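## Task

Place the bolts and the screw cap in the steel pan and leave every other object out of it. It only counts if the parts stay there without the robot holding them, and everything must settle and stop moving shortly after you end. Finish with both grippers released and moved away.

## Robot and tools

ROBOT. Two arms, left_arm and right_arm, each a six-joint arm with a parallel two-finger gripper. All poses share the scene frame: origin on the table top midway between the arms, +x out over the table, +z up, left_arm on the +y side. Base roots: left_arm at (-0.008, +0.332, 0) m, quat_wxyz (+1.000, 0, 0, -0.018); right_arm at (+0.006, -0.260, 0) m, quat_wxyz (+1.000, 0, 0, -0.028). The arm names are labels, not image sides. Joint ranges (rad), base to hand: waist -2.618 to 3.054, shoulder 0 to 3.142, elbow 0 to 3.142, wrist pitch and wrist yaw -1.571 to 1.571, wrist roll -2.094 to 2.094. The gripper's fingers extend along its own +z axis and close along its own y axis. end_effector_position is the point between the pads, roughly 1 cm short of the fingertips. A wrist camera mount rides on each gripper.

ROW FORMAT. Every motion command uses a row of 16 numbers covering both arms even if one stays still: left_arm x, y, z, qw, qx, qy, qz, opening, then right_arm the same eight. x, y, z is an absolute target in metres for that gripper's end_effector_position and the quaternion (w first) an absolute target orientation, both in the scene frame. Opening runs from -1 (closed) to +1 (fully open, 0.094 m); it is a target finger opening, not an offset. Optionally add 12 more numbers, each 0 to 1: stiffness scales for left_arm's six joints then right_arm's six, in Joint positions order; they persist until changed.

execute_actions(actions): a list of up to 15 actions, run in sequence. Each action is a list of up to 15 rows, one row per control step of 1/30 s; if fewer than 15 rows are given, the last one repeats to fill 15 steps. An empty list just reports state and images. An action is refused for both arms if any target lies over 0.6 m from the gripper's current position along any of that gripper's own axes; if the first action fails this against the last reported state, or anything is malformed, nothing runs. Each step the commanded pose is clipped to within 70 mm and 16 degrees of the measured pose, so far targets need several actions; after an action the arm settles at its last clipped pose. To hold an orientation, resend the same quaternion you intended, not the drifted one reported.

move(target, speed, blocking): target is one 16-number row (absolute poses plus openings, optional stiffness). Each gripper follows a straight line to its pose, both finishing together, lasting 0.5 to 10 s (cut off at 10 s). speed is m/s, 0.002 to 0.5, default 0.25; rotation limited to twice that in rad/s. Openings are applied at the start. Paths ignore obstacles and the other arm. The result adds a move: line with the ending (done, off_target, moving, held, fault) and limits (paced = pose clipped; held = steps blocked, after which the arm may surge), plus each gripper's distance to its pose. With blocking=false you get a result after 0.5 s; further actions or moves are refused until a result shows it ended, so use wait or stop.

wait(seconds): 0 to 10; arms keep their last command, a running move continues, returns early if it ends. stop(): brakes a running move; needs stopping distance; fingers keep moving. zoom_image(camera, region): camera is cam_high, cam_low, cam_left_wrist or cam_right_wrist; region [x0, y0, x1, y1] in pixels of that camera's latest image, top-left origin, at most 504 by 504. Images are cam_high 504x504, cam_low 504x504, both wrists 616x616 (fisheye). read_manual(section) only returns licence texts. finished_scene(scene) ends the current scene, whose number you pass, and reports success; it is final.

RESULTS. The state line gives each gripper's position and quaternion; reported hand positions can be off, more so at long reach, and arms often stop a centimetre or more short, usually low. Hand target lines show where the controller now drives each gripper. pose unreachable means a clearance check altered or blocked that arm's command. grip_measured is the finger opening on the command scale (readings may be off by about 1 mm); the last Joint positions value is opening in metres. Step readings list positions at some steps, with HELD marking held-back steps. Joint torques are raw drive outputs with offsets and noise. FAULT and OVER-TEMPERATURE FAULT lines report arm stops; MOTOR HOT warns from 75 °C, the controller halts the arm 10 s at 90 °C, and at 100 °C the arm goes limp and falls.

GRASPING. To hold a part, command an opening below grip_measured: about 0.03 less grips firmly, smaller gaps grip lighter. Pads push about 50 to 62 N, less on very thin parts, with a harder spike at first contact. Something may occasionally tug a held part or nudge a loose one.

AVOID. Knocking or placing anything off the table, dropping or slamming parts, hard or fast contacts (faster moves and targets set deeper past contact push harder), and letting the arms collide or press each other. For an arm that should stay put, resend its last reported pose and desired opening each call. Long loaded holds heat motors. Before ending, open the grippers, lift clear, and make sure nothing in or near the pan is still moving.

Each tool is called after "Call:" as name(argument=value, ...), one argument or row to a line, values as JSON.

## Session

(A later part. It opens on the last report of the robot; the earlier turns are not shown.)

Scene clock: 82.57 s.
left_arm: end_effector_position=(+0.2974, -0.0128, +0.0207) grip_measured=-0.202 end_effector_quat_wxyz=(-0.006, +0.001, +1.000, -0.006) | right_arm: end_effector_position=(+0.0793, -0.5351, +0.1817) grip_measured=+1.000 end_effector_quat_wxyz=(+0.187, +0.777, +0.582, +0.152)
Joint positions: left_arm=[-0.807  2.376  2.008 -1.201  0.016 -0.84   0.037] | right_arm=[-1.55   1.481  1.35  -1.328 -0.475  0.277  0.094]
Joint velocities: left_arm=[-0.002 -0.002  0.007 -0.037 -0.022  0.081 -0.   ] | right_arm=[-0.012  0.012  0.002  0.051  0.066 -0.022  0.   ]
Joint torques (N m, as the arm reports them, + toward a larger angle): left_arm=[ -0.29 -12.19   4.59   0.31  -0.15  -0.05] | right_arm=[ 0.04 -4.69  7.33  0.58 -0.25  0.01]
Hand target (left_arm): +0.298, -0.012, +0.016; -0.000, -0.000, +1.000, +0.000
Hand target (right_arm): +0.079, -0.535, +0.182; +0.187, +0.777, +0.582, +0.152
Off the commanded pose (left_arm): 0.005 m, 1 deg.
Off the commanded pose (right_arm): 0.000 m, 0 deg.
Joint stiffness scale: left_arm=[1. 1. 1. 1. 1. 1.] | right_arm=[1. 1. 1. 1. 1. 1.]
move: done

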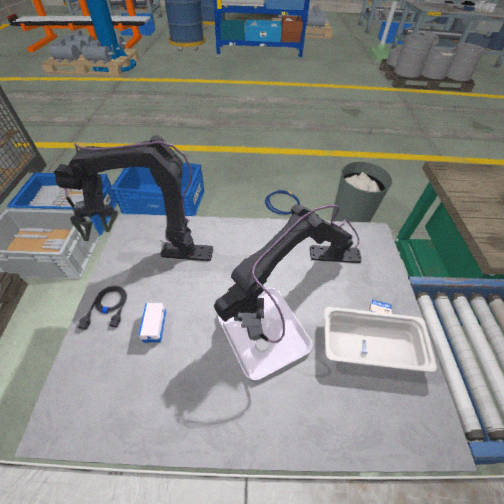

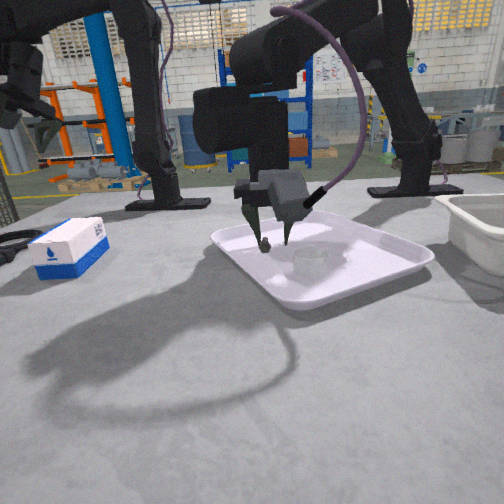

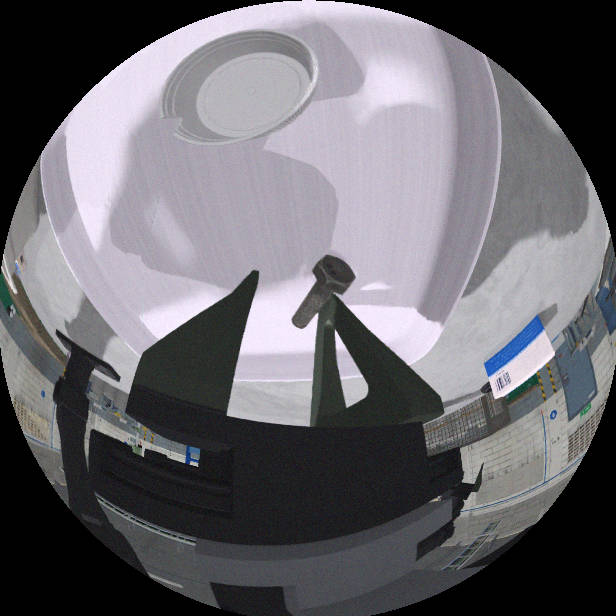

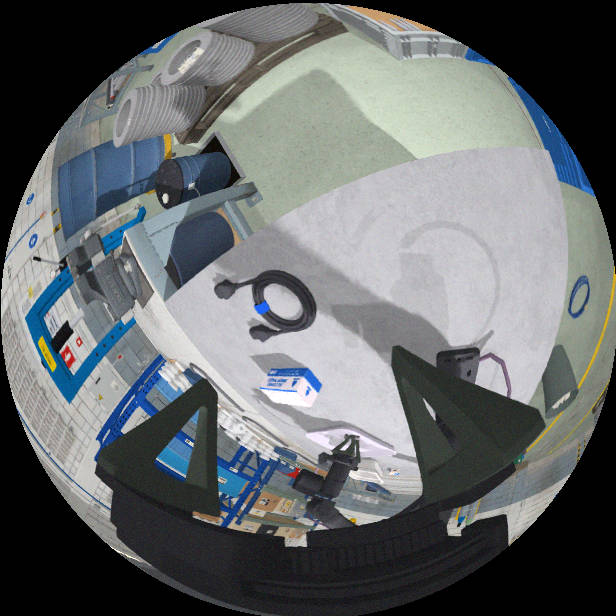

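Call:
move(
  target=[0.298,-0.014,0.014,0,0,1,0.0,-0.95, 0.0793,-0.5351,0.1817,0.187,0.777,0.582,0.152,1],
  speed=0.05,
)

Call:
move(
  target=[0.305,0.01,0.16,0,0,1,0.0,-0.95, 0.0793,-0.5351,0.1817,0.187,0.777,0.582,0.152,1],
  speed=0.2,
)

Scene clock: 86.67 s.
left_arm: end_effector_position=(+0.2975, -0.0133, +0.0207) grip_measured=-0.872 end_effector_quat_wxyz=(-0.006, +0.000, +1.000, -0.007) | right_arm: end_effector_position=(+0.0793, -0.5351, +0.1817) grip_measured=+1.000 end_effector_quat_wxyz=(+0.187, +0.777, +0.582, +0.152)
Joint positions: left_arm=[-0.807  2.376  2.008 -1.2    0.018 -0.842  0.006] | right_arm=[-1.55   1.481  1.35  -1.328 -0.475  0.277  0.094]
Joint velocities: left_arm=[-0.017 -0.007 -0.007  0.022 -0.007 -0.037  0.001] | right_arm=[-0.012  0.022 -0.007 -0.037  0.022 -0.022  0.   ]
Joint torques (N m, as the arm reports them, + toward a larger angle): left_arm=[ -0.48 -11.55   5.02   0.3   -0.18  -0.08] | right_arm=[ 0.04 -4.69  7.32  0.58 -0.25  0.  ]
Hand target (left_arm): +0.298, -0.014, +0.014; -0.000, -0.000, +1.000, -0.000
Hand target (right_arm): +0.079, -0.535, +0.182; +0.187, +0.777, +0.582, +0.152
Off the commanded pose (left_arm): 0.007 m, 1 deg.
Off the commanded pose (right_arm): 0.000 m, 0 deg.
Joint stiffness scale: left_arm=[1. 1. 1. 1. 1. 1.] | right_arm=[1. 1. 1. 1. 1. 1.]
move: done

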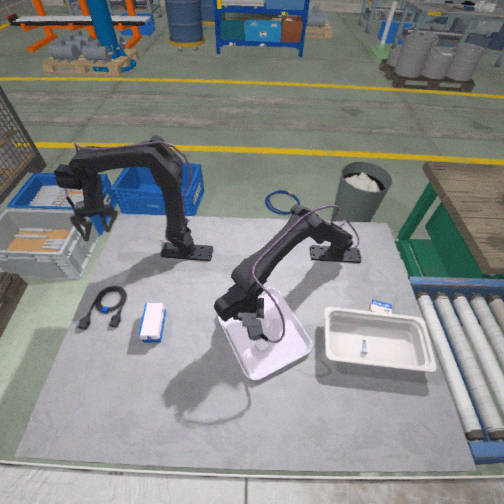

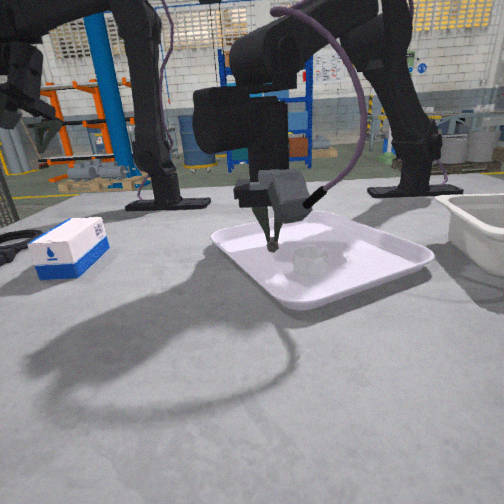

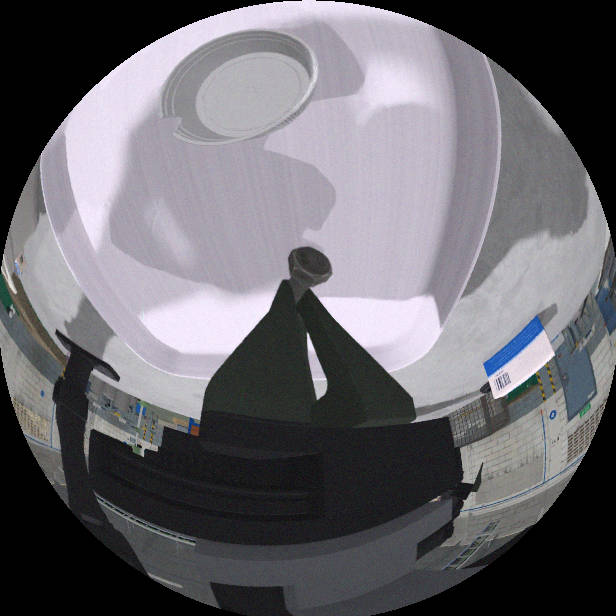

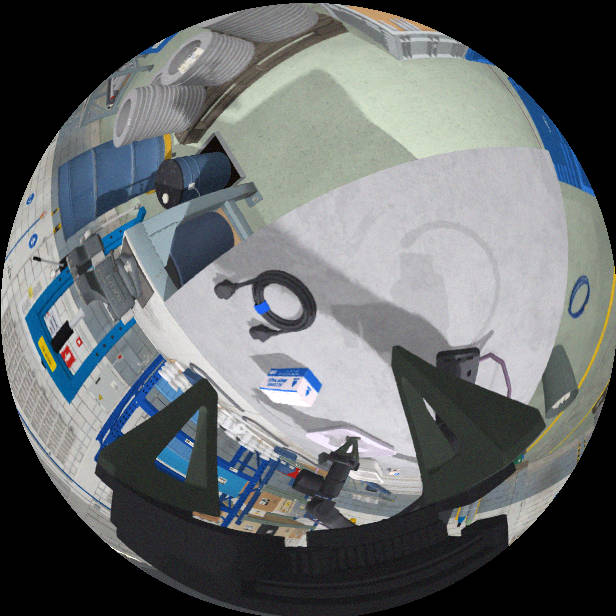

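Scene clock: 87.87 s.
left_arm: end_effector_position=(+0.2990, +0.0088, +0.1470) grip_measured=-0.872 end_effector_quat_wxyz=(+0.017, -0.001, +0.999, -0.029) | right_arm: end_effector_position=(+0.0793, -0.5351, +0.1817) grip_measured=+1.000 end_effector_quat_wxyz=(+0.187, +0.777, +0.582, +0.152)
Joint positions: left_arm=[-0.772  2.26   2.312 -1.556  0.016 -0.811  0.006] | right_arm=[-1.55   1.481  1.35  -1.328 -0.475  0.277  0.094]
Joint velocities: left_arm=[ 0.002 -0.017 -0.002  0.037  0.037 -0.007 -0.001] | right_arm=[ 0.007 -0.027 -0.012  0.051  0.037 -0.095  0.   ]
Joint torques (N m, as the arm reports them, + toward a larger angle): left_arm=[  0.46 -12.68   7.17   0.19  -0.17   0.17] | right_arm=[ 0.06 -4.68  7.32  0.58 -0.25  0.01]
Hand target (left_arm): +0.303, +0.012, +0.160; +0.032, -0.000, +0.999, -0.034
Hand target (right_arm): +0.079, -0.535, +0.182; +0.187, +0.777, +0.582, +0.152
Off the commanded pose (left_arm): 0.014 m, 4 deg.
Off the commanded pose (right_arm): 0.000 m, 0 deg.
Joint stiffness scale: left_arm=[1. 1. 1. 1. 1. 1.] | right_arm=[1. 1. 1. 1. 1. 1.]
joint sent to its limit (left arm) — the command would take joint 4 (wrist pitch) past its lower limit, so that joint was sent only as far as its limit.
move: off_target (left_arm)

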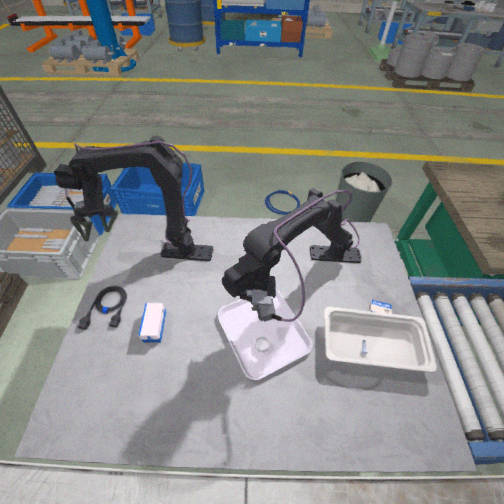

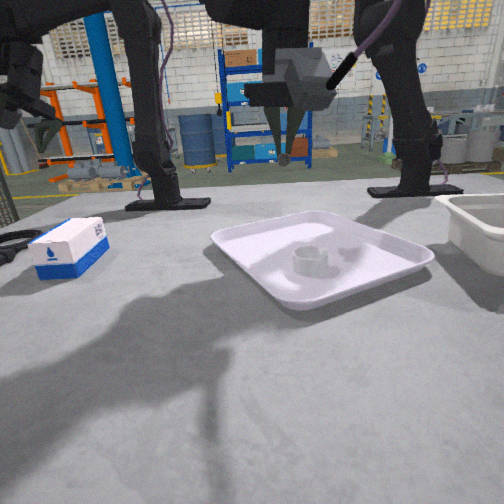

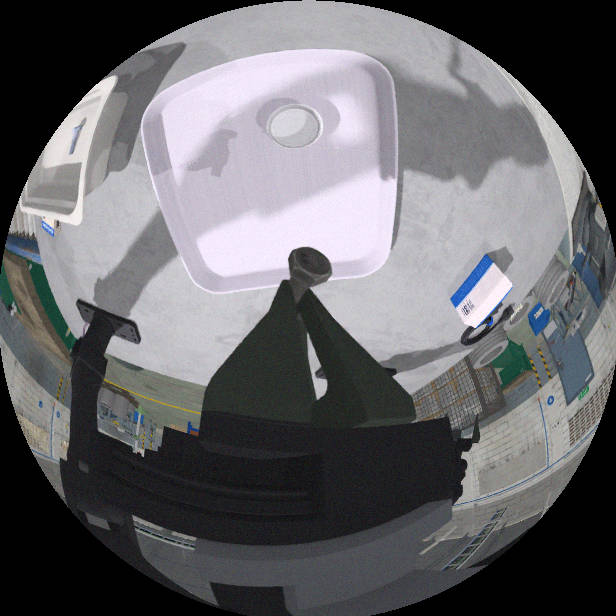

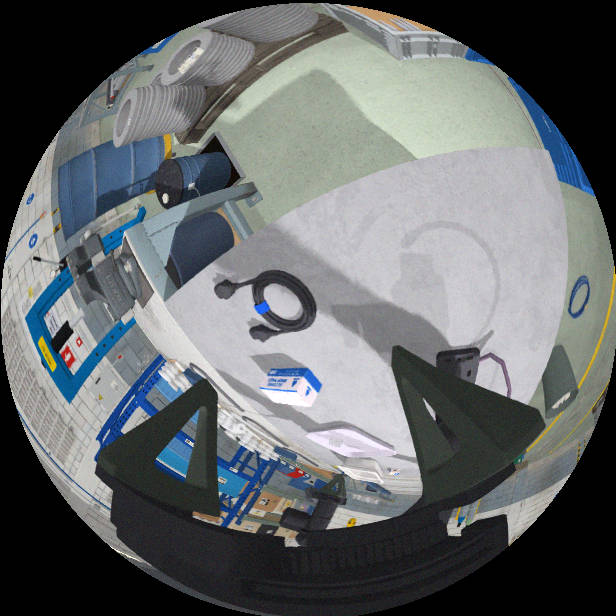

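Call:
move(
  target=[0.385,0.43,0.16,0,0,1,0.0,-0.95, 0.0793,-0.5351,0.1817,0.187,0.777,0.582,0.152,1],
  speed=0.3,
)

Call:
move(
  target=[0.385,0.43,0.045,0,0,1,0.0,-0.95, 0.0793,-0.5351,0.1817,0.187,0.777,0.582,0.152,1],
  speed=0.15,
)

Call:
move(
  target=[0.385,0.43,0.045,0,0,1,0.0,-0.2, 0.0793,-0.5351,0.1817,0.187,0.777,0.582,0.152,1],
)

Call:
move(
  target=[0.385,0.41,0.16,0,0,1,0.0,-0.2, 0.0793,-0.5351,0.1817,0.187,0.777,0.582,0.152,1],
  speed=0.25,
)

Call:
move(
  target=[0.39,0.03,0.11,0,0,1,0.0,0.6, 0.0793,-0.5351,0.1817,0.187,0.777,0.582,0.152,1],
  speed=0.3,
)

Call:
move(
  target=[0.39,0.03,0.06,0,0,1,0.0,0.6, 0.0793,-0.5351,0.1817,0.187,0.777,0.582,0.152,1],
  speed=0.12,
)

Scene clock: 100.97 s.
left_arm: end_effector_position=(+0.3785, +0.4341, +0.1521) grip_measured=-0.872 end_effector_quat_wxyz=(-0.006, -0.007, +1.000, +0.005) | right_arm: end_effector_position=(+0.0793, -0.5351, +0.1817) grip_measured=+1.000 end_effector_quat_wxyz=(+0.187, +0.777, +0.582, +0.152)
Joint positions: left_arm=[ 0.286  2.111  2.093 -1.561 -0.012  0.236  0.006] | right_arm=[-1.55   1.481  1.35  -1.328 -0.475  0.277  0.094]
Joint velocities: left_arm=[-0.002 -0.012  0.002  0.007 -0.007 -0.022 -0.001] | right_arm=[ 0.007 -0.022 -0.012  0.007  0.081  0.007  0.   ]
Joint torques (N m, as the arm reports them, + toward a larger angle): left_arm=[ -0.47 -10.44   7.51   0.03   0.     0.06] | right_arm=[ 0.03 -4.69  7.33  0.58 -0.25  0.  ]
Hand target (left_arm): +0.383, +0.433, +0.160; +0.005, -0.000, +1.000, +0.007
Hand target (right_arm): +0.079, -0.535, +0.182; +0.187, +0.777, +0.582, +0.152
Off the commanded pose (left_arm): 0.011 m, 1 deg.
Off the commanded pose (right_arm): 0.000 m, 0 deg.
Joint stiffness scale: left_arm=[1. 1. 1. 1. 1. 1.] | right_arm=[1. 1. 1. 1. 1. 1.]
joint sent to its limit (left arm) — the command would take joint 4 (wrist pitch) past its lower limit, so that joint was sent only as far as its limit.
move: off_target (left_arm)

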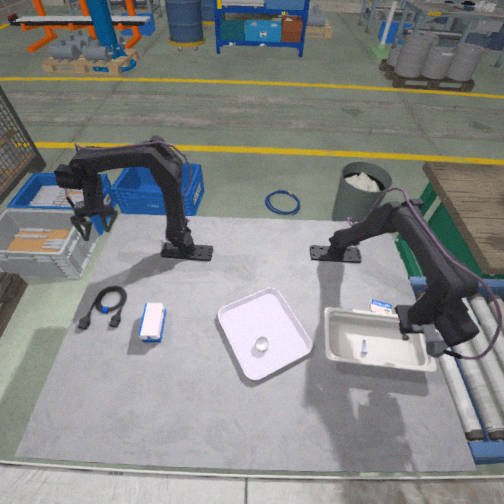

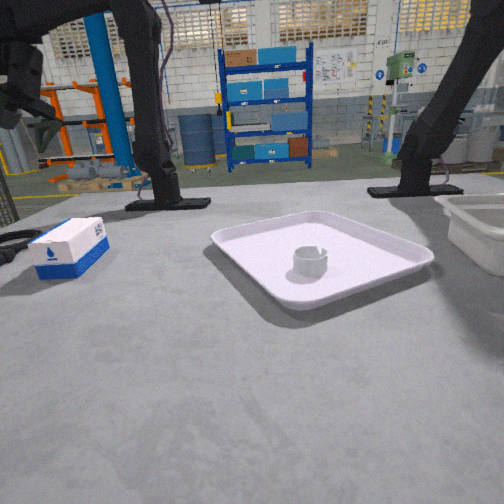

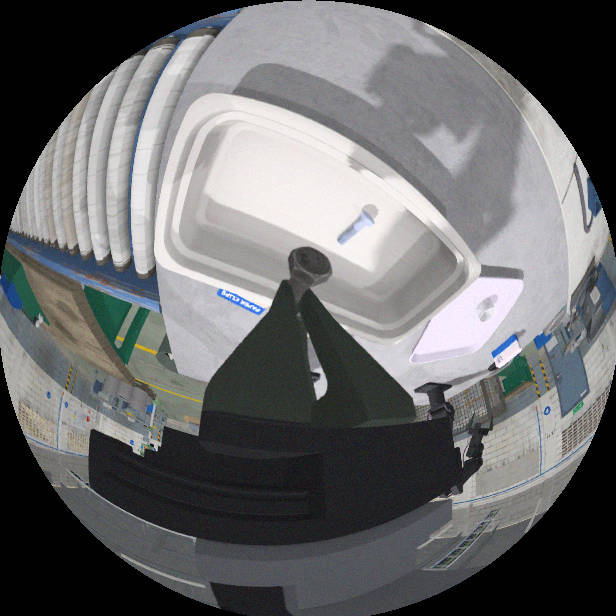

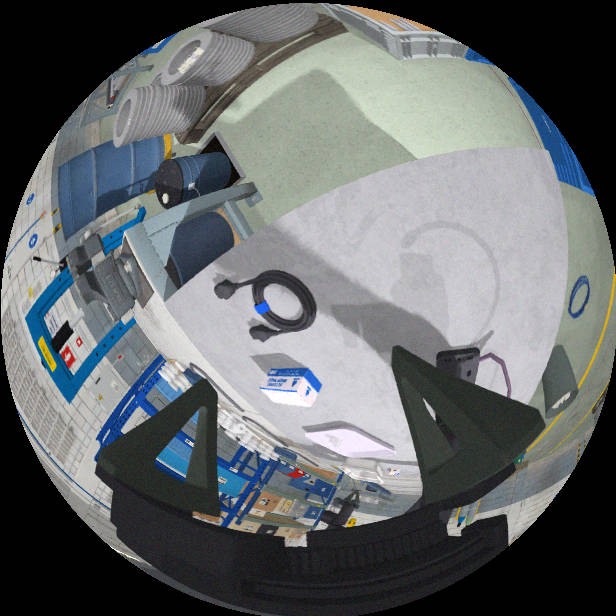

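Scene clock: 102.33 s.
left_arm: end_effector_position=(+0.3823, +0.4340, +0.0461) grip_measured=-0.872 end_effector_quat_wxyz=(-0.009, -0.007, +1.000, +0.001) | right_arm: end_effector_position=(+0.0793, -0.5351, +0.1817) grip_measured=+1.000 end_effector_quat_wxyz=(+0.187, +0.777, +0.582, +0.152)
Joint positions: left_arm=[ 0.286  2.128  1.697 -1.155 -0.006  0.236  0.006] | right_arm=[-1.55   1.481  1.35  -1.328 -0.475  0.277  0.094]
Joint velocities: left_arm=[-0.002 -0.007 -0.002 -0.007  0.022 -0.081  0.   ] | right_arm=[-0.002 -0.002  0.007 -0.022 -0.037  0.007  0.   ]
Joint torques (N m, as the arm reports them, + toward a larger angle): left_arm=[ -0.7  -10.73   4.94   0.34   0.07   0.11] | right_arm=[ 0.05 -4.69  7.32  0.58 -0.25  0.01]
Hand target (left_arm): +0.386, +0.430, +0.045; -0.000, -0.000, +1.000, -0.000
Hand target (right_arm): +0.079, -0.535, +0.182; +0.187, +0.777, +0.582, +0.152
Off the commanded pose (left_arm): 0.005 m, 1 deg.
Off the commanded pose (right_arm): 0.000 m, 0 deg.
Joint stiffness scale: left_arm=[1. 1. 1. 1. 1. 1.] | right_arm=[1. 1. 1. 1. 1. 1.]
move: done

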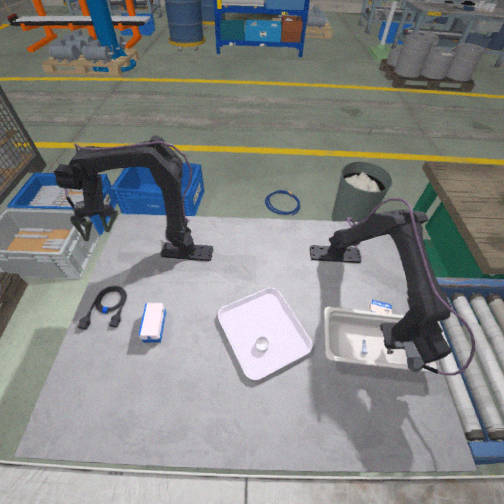

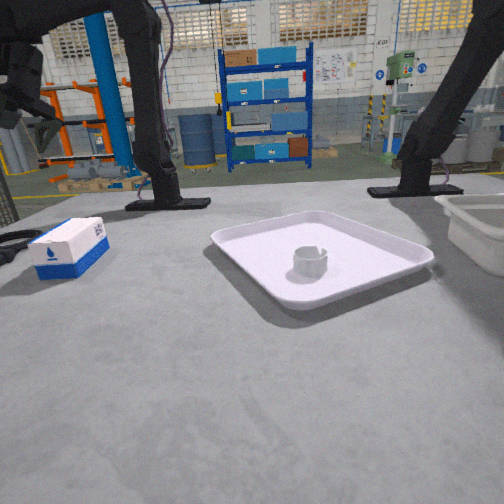

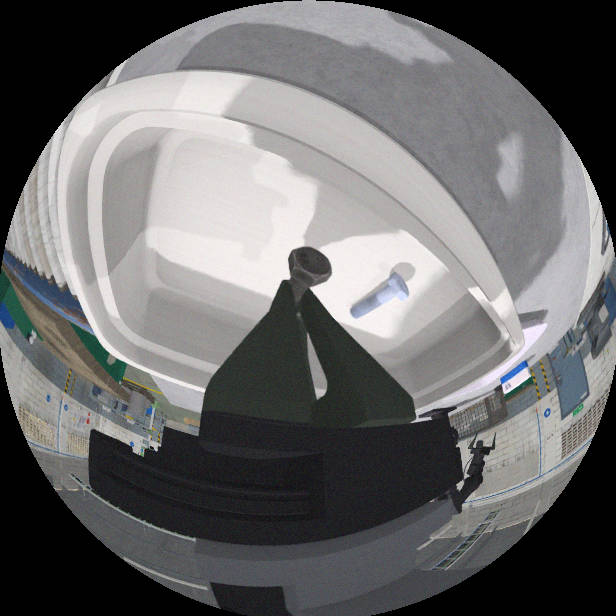

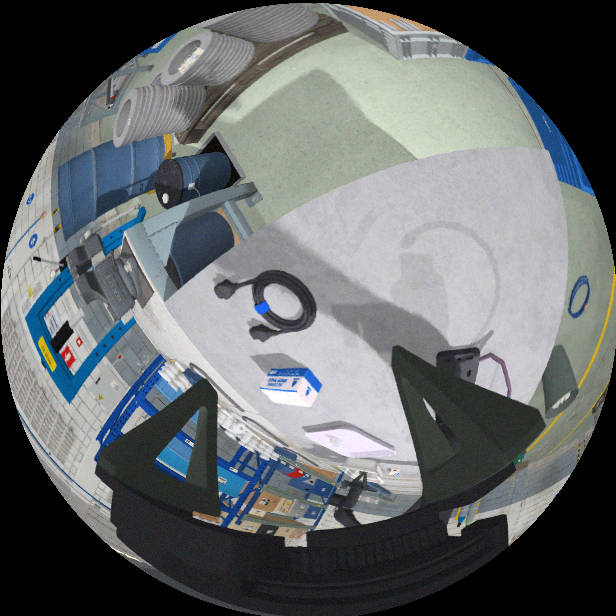

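Scene clock: 103.03 s.
left_arm: end_effector_position=(+0.3831, +0.4342, +0.0461) grip_measured=-0.202 end_effector_quat_wxyz=(-0.007, -0.007, +1.000, +0.001) | right_arm: end_effector_position=(+0.0793, -0.5351, +0.1817) grip_measured=+1.000 end_effector_quat_wxyz=(+0.187, +0.777, +0.582, +0.152)
Joint positions: left_arm=[ 0.286  2.128  1.697 -1.151 -0.006  0.236  0.037] | right_arm=[-1.55   1.481  1.35  -1.328 -0.475  0.277  0.094]
Joint velocities: left_arm=[-0.007 -0.012  0.017 -0.066 -0.066 -0.066  0.   ] | right_arm=[-0.002 -0.002 -0.012  0.051  0.066  0.007  0.   ]
Joint torques (N m, as the arm reports them, + toward a larger angle): left_arm=[ -0.68 -11.3    4.22   0.29   0.05   0.12] | right_arm=[ 0.04 -4.69  7.33  0.58 -0.25  0.  ]
Hand target (left_arm): +0.385, +0.430, +0.045; -0.000, +0.000, +1.000, -0.000
Hand target (right_arm): +0.079, -0.535, +0.182; +0.187, +0.777, +0.582, +0.152
Off the commanded pose (left_arm): 0.005 m, 1 deg.
Off the commanded pose (right_arm): 0.000 m, 0 deg.
Joint stiffness scale: left_arm=[1. 1. 1. 1. 1. 1.] | right_arm=[1. 1. 1. 1. 1. 1.]
move: done

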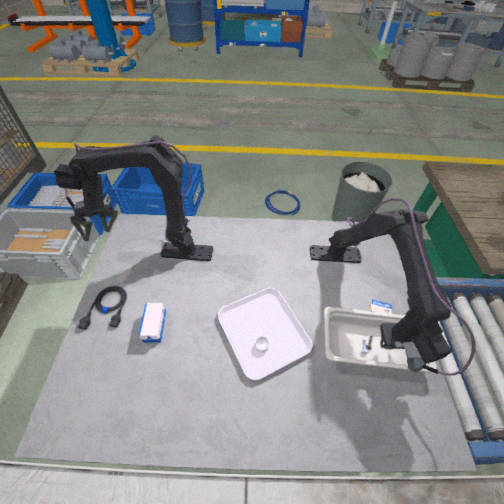

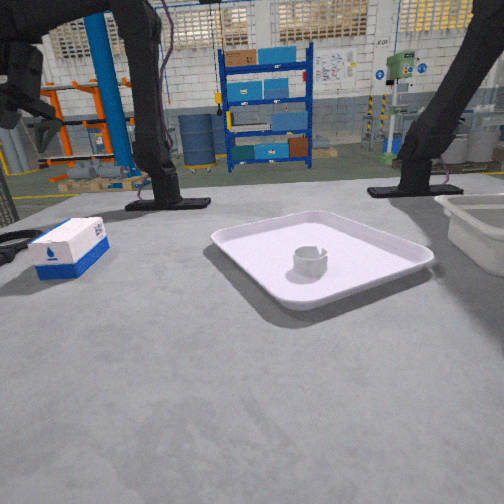

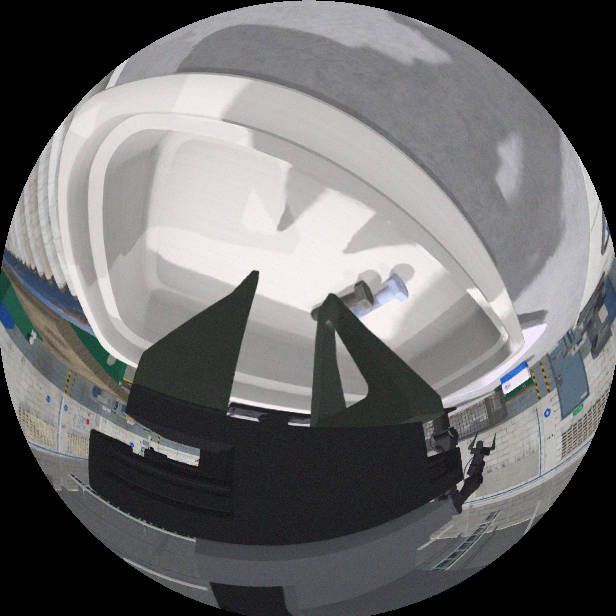

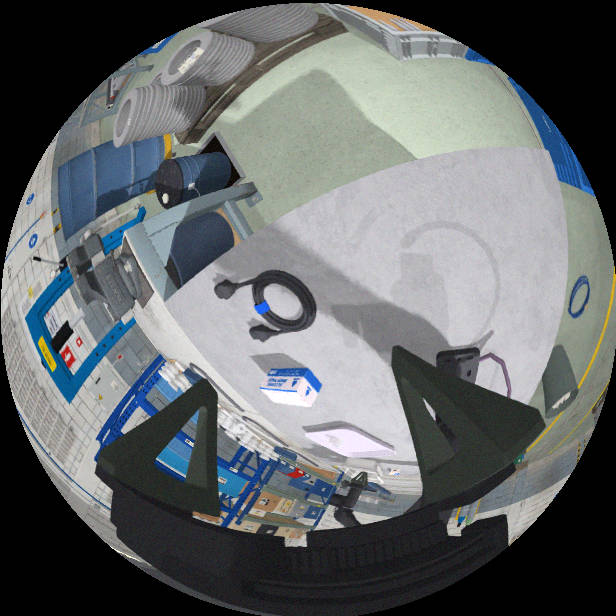

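Scene clock: 104.23 s.
left_arm: end_effector_position=(+0.3815, +0.4114, +0.1550) grip_measured=-0.202 end_effector_quat_wxyz=(-0.002, +0.002, +1.000, +0.001) | right_arm: end_effector_position=(+0.0793, -0.5351, +0.1817) grip_measured=+1.000 end_effector_quat_wxyz=(+0.187, +0.777, +0.582, +0.152)
Joint positions: left_arm=[ 0.232  2.098  2.084 -1.561 -0.004  0.2    0.037] | right_arm=[-1.55   1.481  1.35  -1.328 -0.475  0.277  0.094]
Joint velocities: left_arm=[ 0.002 -0.007 -0.012  0.037 -0.066  0.007  0.   ] | right_arm=[-0.007  0.007 -0.007 -0.037  0.022 -0.037  0.   ]
Joint torques (N m, as the arm reports them, + toward a larger angle): left_arm=[ -0.18 -10.3    6.6    0.14   0.05  -0.03] | right_arm=[ 0.04 -4.69  7.33  0.57 -0.25  0.01]
Hand target (left_arm): +0.384, +0.409, +0.160; +0.003, +0.000, +1.000, +0.000
Hand target (right_arm): +0.079, -0.535, +0.182; +0.187, +0.777, +0.582, +0.152
Off the commanded pose (left_arm): 0.006 m, 0 deg.
Off the commanded pose (right_arm): 0.000 m, 0 deg.
Joint stiffness scale: left_arm=[1. 1. 1. 1. 1. 1.] | right_arm=[1. 1. 1. 1. 1. 1.]
joint sent to its limit (left arm) — the command would take joint 4 (wrist pitch) past its lower limit, so that joint was sent only as far as its limit.
move: done

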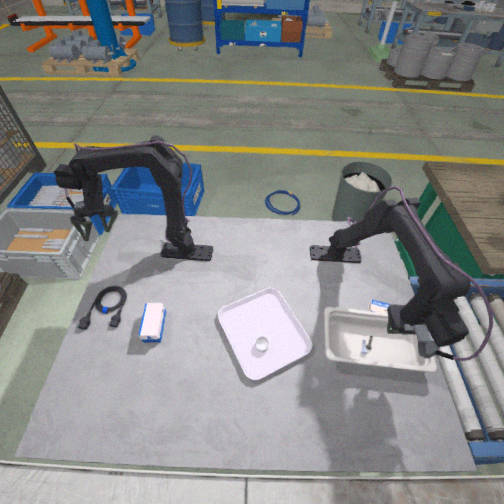

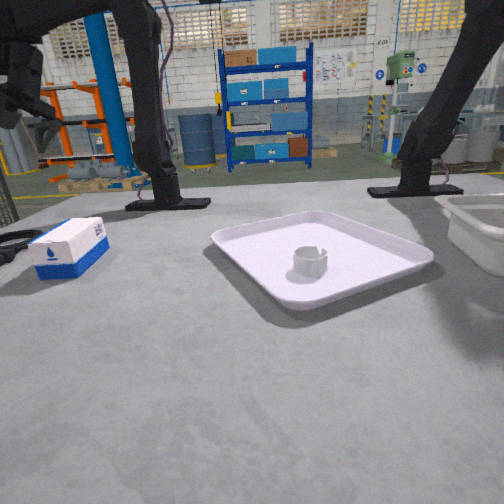

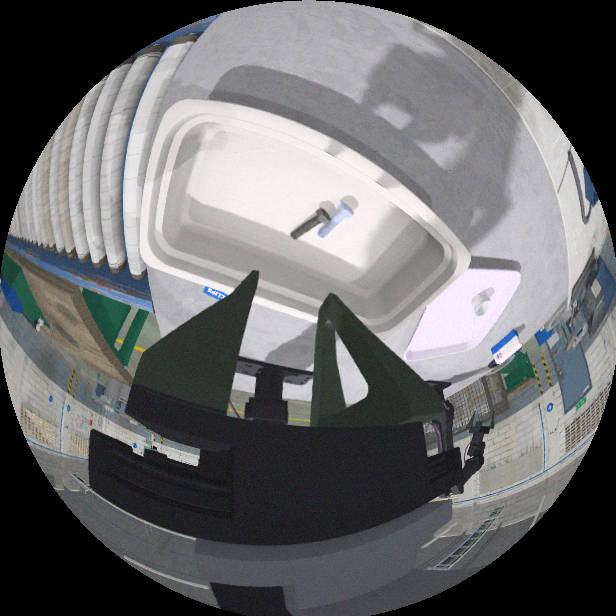

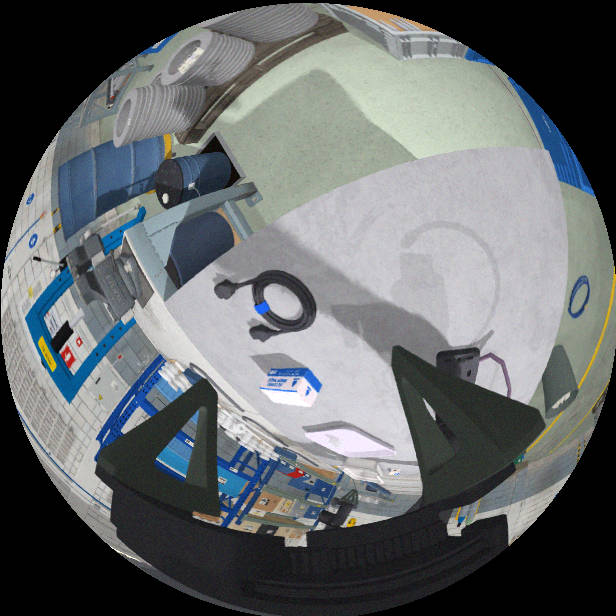

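Scene clock: 106.17 s.
left_arm: end_effector_position=(+0.3878, +0.0271, +0.1020) grip_measured=+0.598 end_effector_quat_wxyz=(+0.032, +0.006, +0.999, -0.037) | right_arm: end_effector_position=(+0.0793, -0.5351, +0.1817) grip_measured=+1.000 end_effector_quat_wxyz=(+0.187, +0.777, +0.582, +0.152)
Joint positions: left_arm=[-0.616  2.534  2.617 -1.558  0.021 -0.641  0.075] | right_arm=[-1.55   1.481  1.35  -1.328 -0.475  0.277  0.094]
Joint velocities: left_arm=[ 0.012  0.017 -0.002 -0.022  0.037 -0.081  0.001] | right_arm=[-0.002  0.012  0.002  0.007  0.007 -0.066  0.   ]
Joint torques (N m, as the arm reports them, + toward a larger angle): left_arm=[  0.32 -13.43   7.43   0.23  -0.08  -0.02] | right_arm=[ 0.04 -4.69  7.33  0.58 -0.25  0.  ]
Hand target (left_arm): +0.391, +0.029, +0.110; +0.042, -0.000, +0.998, -0.039
Hand target (right_arm): +0.079, -0.535, +0.182; +0.187, +0.777, +0.582, +0.152
Off the commanded pose (left_arm): 0.009 m, 6 deg.
Off the commanded pose (right_arm): 0.000 m, 0 deg.
Joint stiffness scale: left_arm=[1. 1. 1. 1. 1. 1.] | right_arm=[1. 1. 1. 1. 1. 1.]
joint sent to its limit (left arm) — the command would take joint 4 (wrist pitch) past its lower limit, so that joint was sent only as far as its limit.
move: off_target (left_arm)

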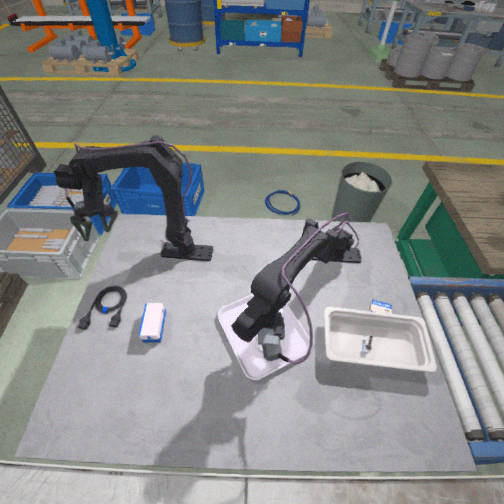

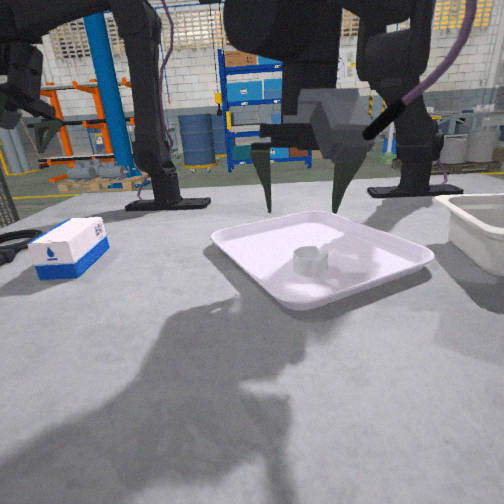

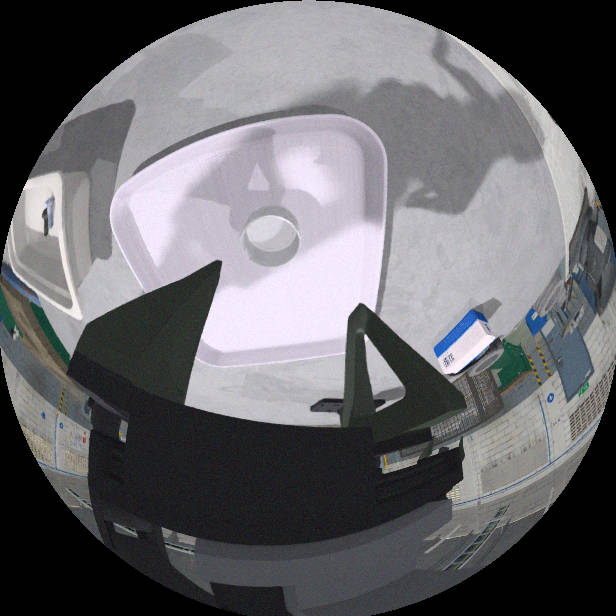

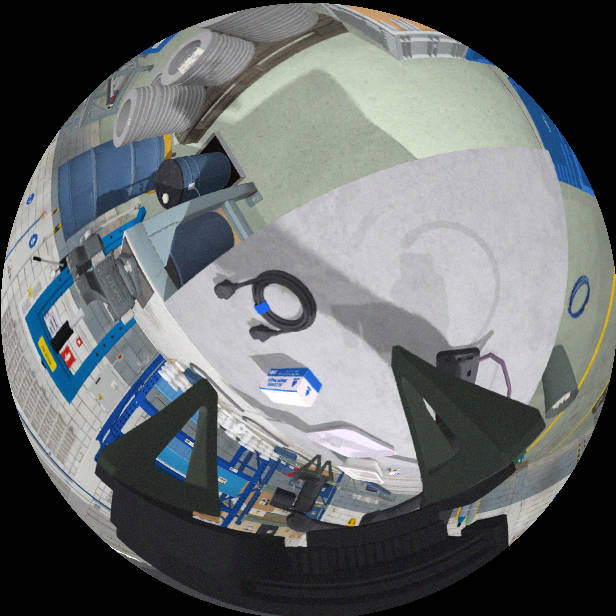

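Scene clock: 107.13 s.
left_arm: end_effector_position=(+0.3853, +0.0301, +0.0480) grip_measured=+0.598 end_effector_quat_wxyz=(-0.010, +0.003, +1.000, -0.002) | right_arm: end_effector_position=(+0.0793, -0.5351, +0.1817) grip_measured=+1.000 end_effector_quat_wxyz=(+0.187, +0.777, +0.582, +0.152)
Joint positions: left_arm=[-0.616  2.653  2.627 -1.56   0.015 -0.645  0.075] | right_arm=[-1.55   1.481  1.35  -1.328 -0.475  0.277  0.094]
Joint velocities: left_arm=[-0.002  0.002 -0.032  0.007 -0.125  0.007  0.   ] | right_arm=[-0.017 -0.012 -0.012 -0.081  0.037  0.022  0.   ]
Joint torques (N m, as the arm reports them, + toward a larger angle): left_arm=[  0.04 -14.61   7.41   0.    -0.15  -0.07] | right_arm=[ 0.05 -4.69  7.32  0.58 -0.24  0.01]
Hand target (left_arm): +0.390, +0.030, +0.059; +0.005, -0.000, +1.000, -0.004
Hand target (right_arm): +0.079, -0.535, +0.182; +0.187, +0.777, +0.582, +0.152
Off the commanded pose (left_arm): 0.013 m, 1 deg.
Off the commanded pose (right_arm): 0.000 m, 0 deg.
Joint stiffness scale: left_arm=[1. 1. 1. 1. 1. 1.] | right_arm=[1. 1. 1. 1. 1. 1.]
joint sent to its limit (left arm) — the command would take joint 4 (wrist pitch) past its lower limit, so that joint was sent only as far as its limit.
move: off_target (left_arm)

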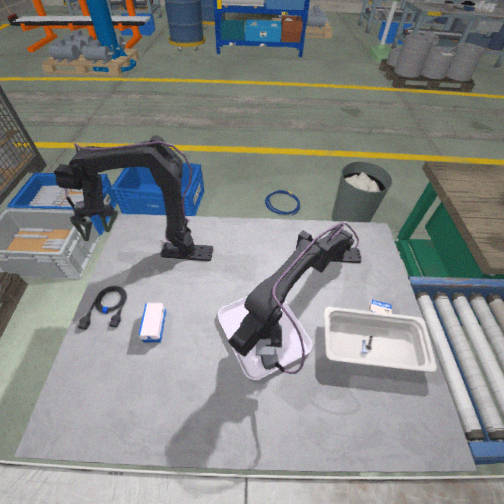

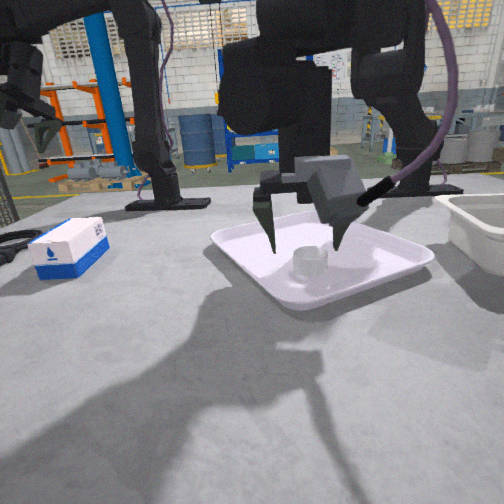

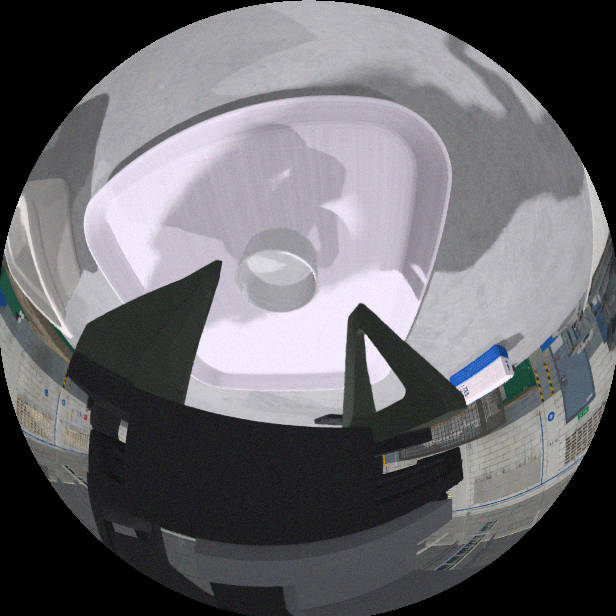

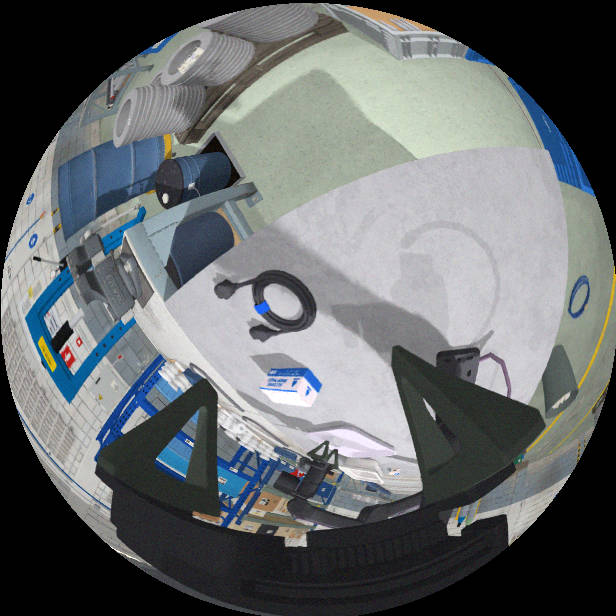

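Call:
move(
  target=[0.383,0.037,0.03,0,0,1,0.0,0.6, 0.0793,-0.5351,0.1817,0.187,0.777,0.582,0.152,1],
  speed=0.06,
)

Scene clock: 111.77 s.
left_arm: end_effector_position=(+0.3780, +0.0359, +0.0208) grip_measured=+0.598 end_effector_quat_wxyz=(-0.017, +0.003, +1.000, +0.004) | right_arm: end_effector_position=(+0.0793, -0.5351, +0.1817) grip_measured=+1.000 end_effector_quat_wxyz=(+0.187, +0.777, +0.582, +0.152)
Joint positions: left_arm=[-0.616  2.574  2.368 -1.397  0.014 -0.645  0.075] | right_arm=[-1.55   1.481  1.35  -1.328 -0.475  0.277  0.094]
Joint velocities: left_arm=[ 0.012  0.022 -0.002  0.081 -0.007 -0.007 -0.001] | right_arm=[ 0.002 -0.007  0.007  0.051  0.022  0.066  0.   ]
Joint torques (N m, as the arm reports them, + toward a larger angle): left_arm=[  0.08 -15.93   4.53   0.23  -0.14   0.  ] | right_arm=[ 0.04 -4.69  7.33  0.58 -0.25  0.  ]
Hand target (left_arm): +0.383, +0.037, +0.030; -0.000, +0.000, +1.000, +0.000
Hand target (right_arm): +0.079, -0.535, +0.182; +0.187, +0.777, +0.582, +0.152
Off the commanded pose (left_arm): 0.011 m, 2 deg.
Off the commanded pose (right_arm): 0.000 m, 0 deg.
Joint stiffness scale: left_arm=[1. 1. 1. 1. 1. 1.] | right_arm=[1. 1. 1. 1. 1. 1.]
move: off_target (left_arm)

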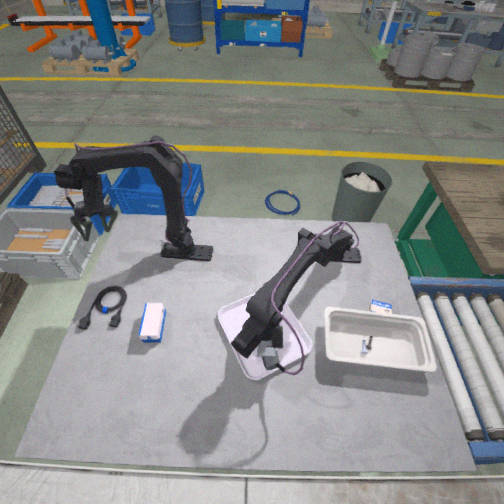

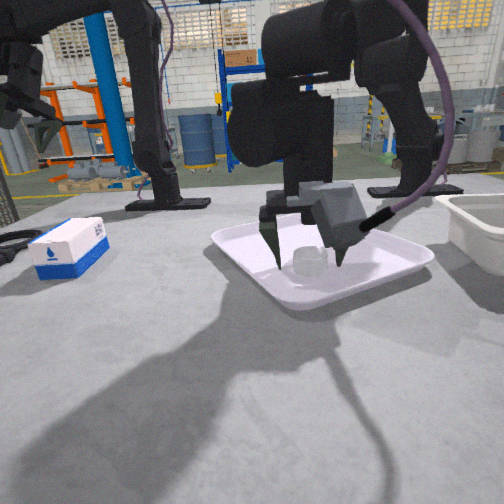

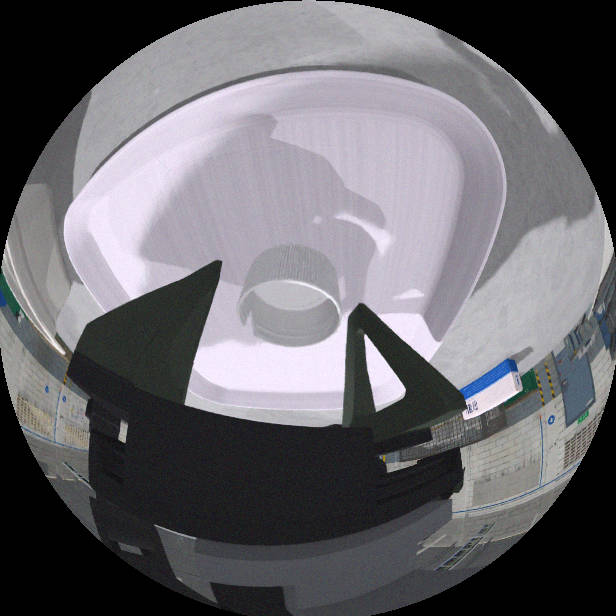

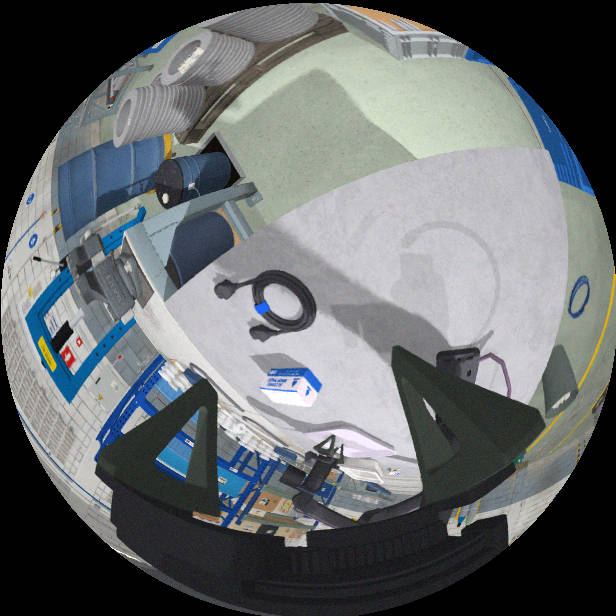

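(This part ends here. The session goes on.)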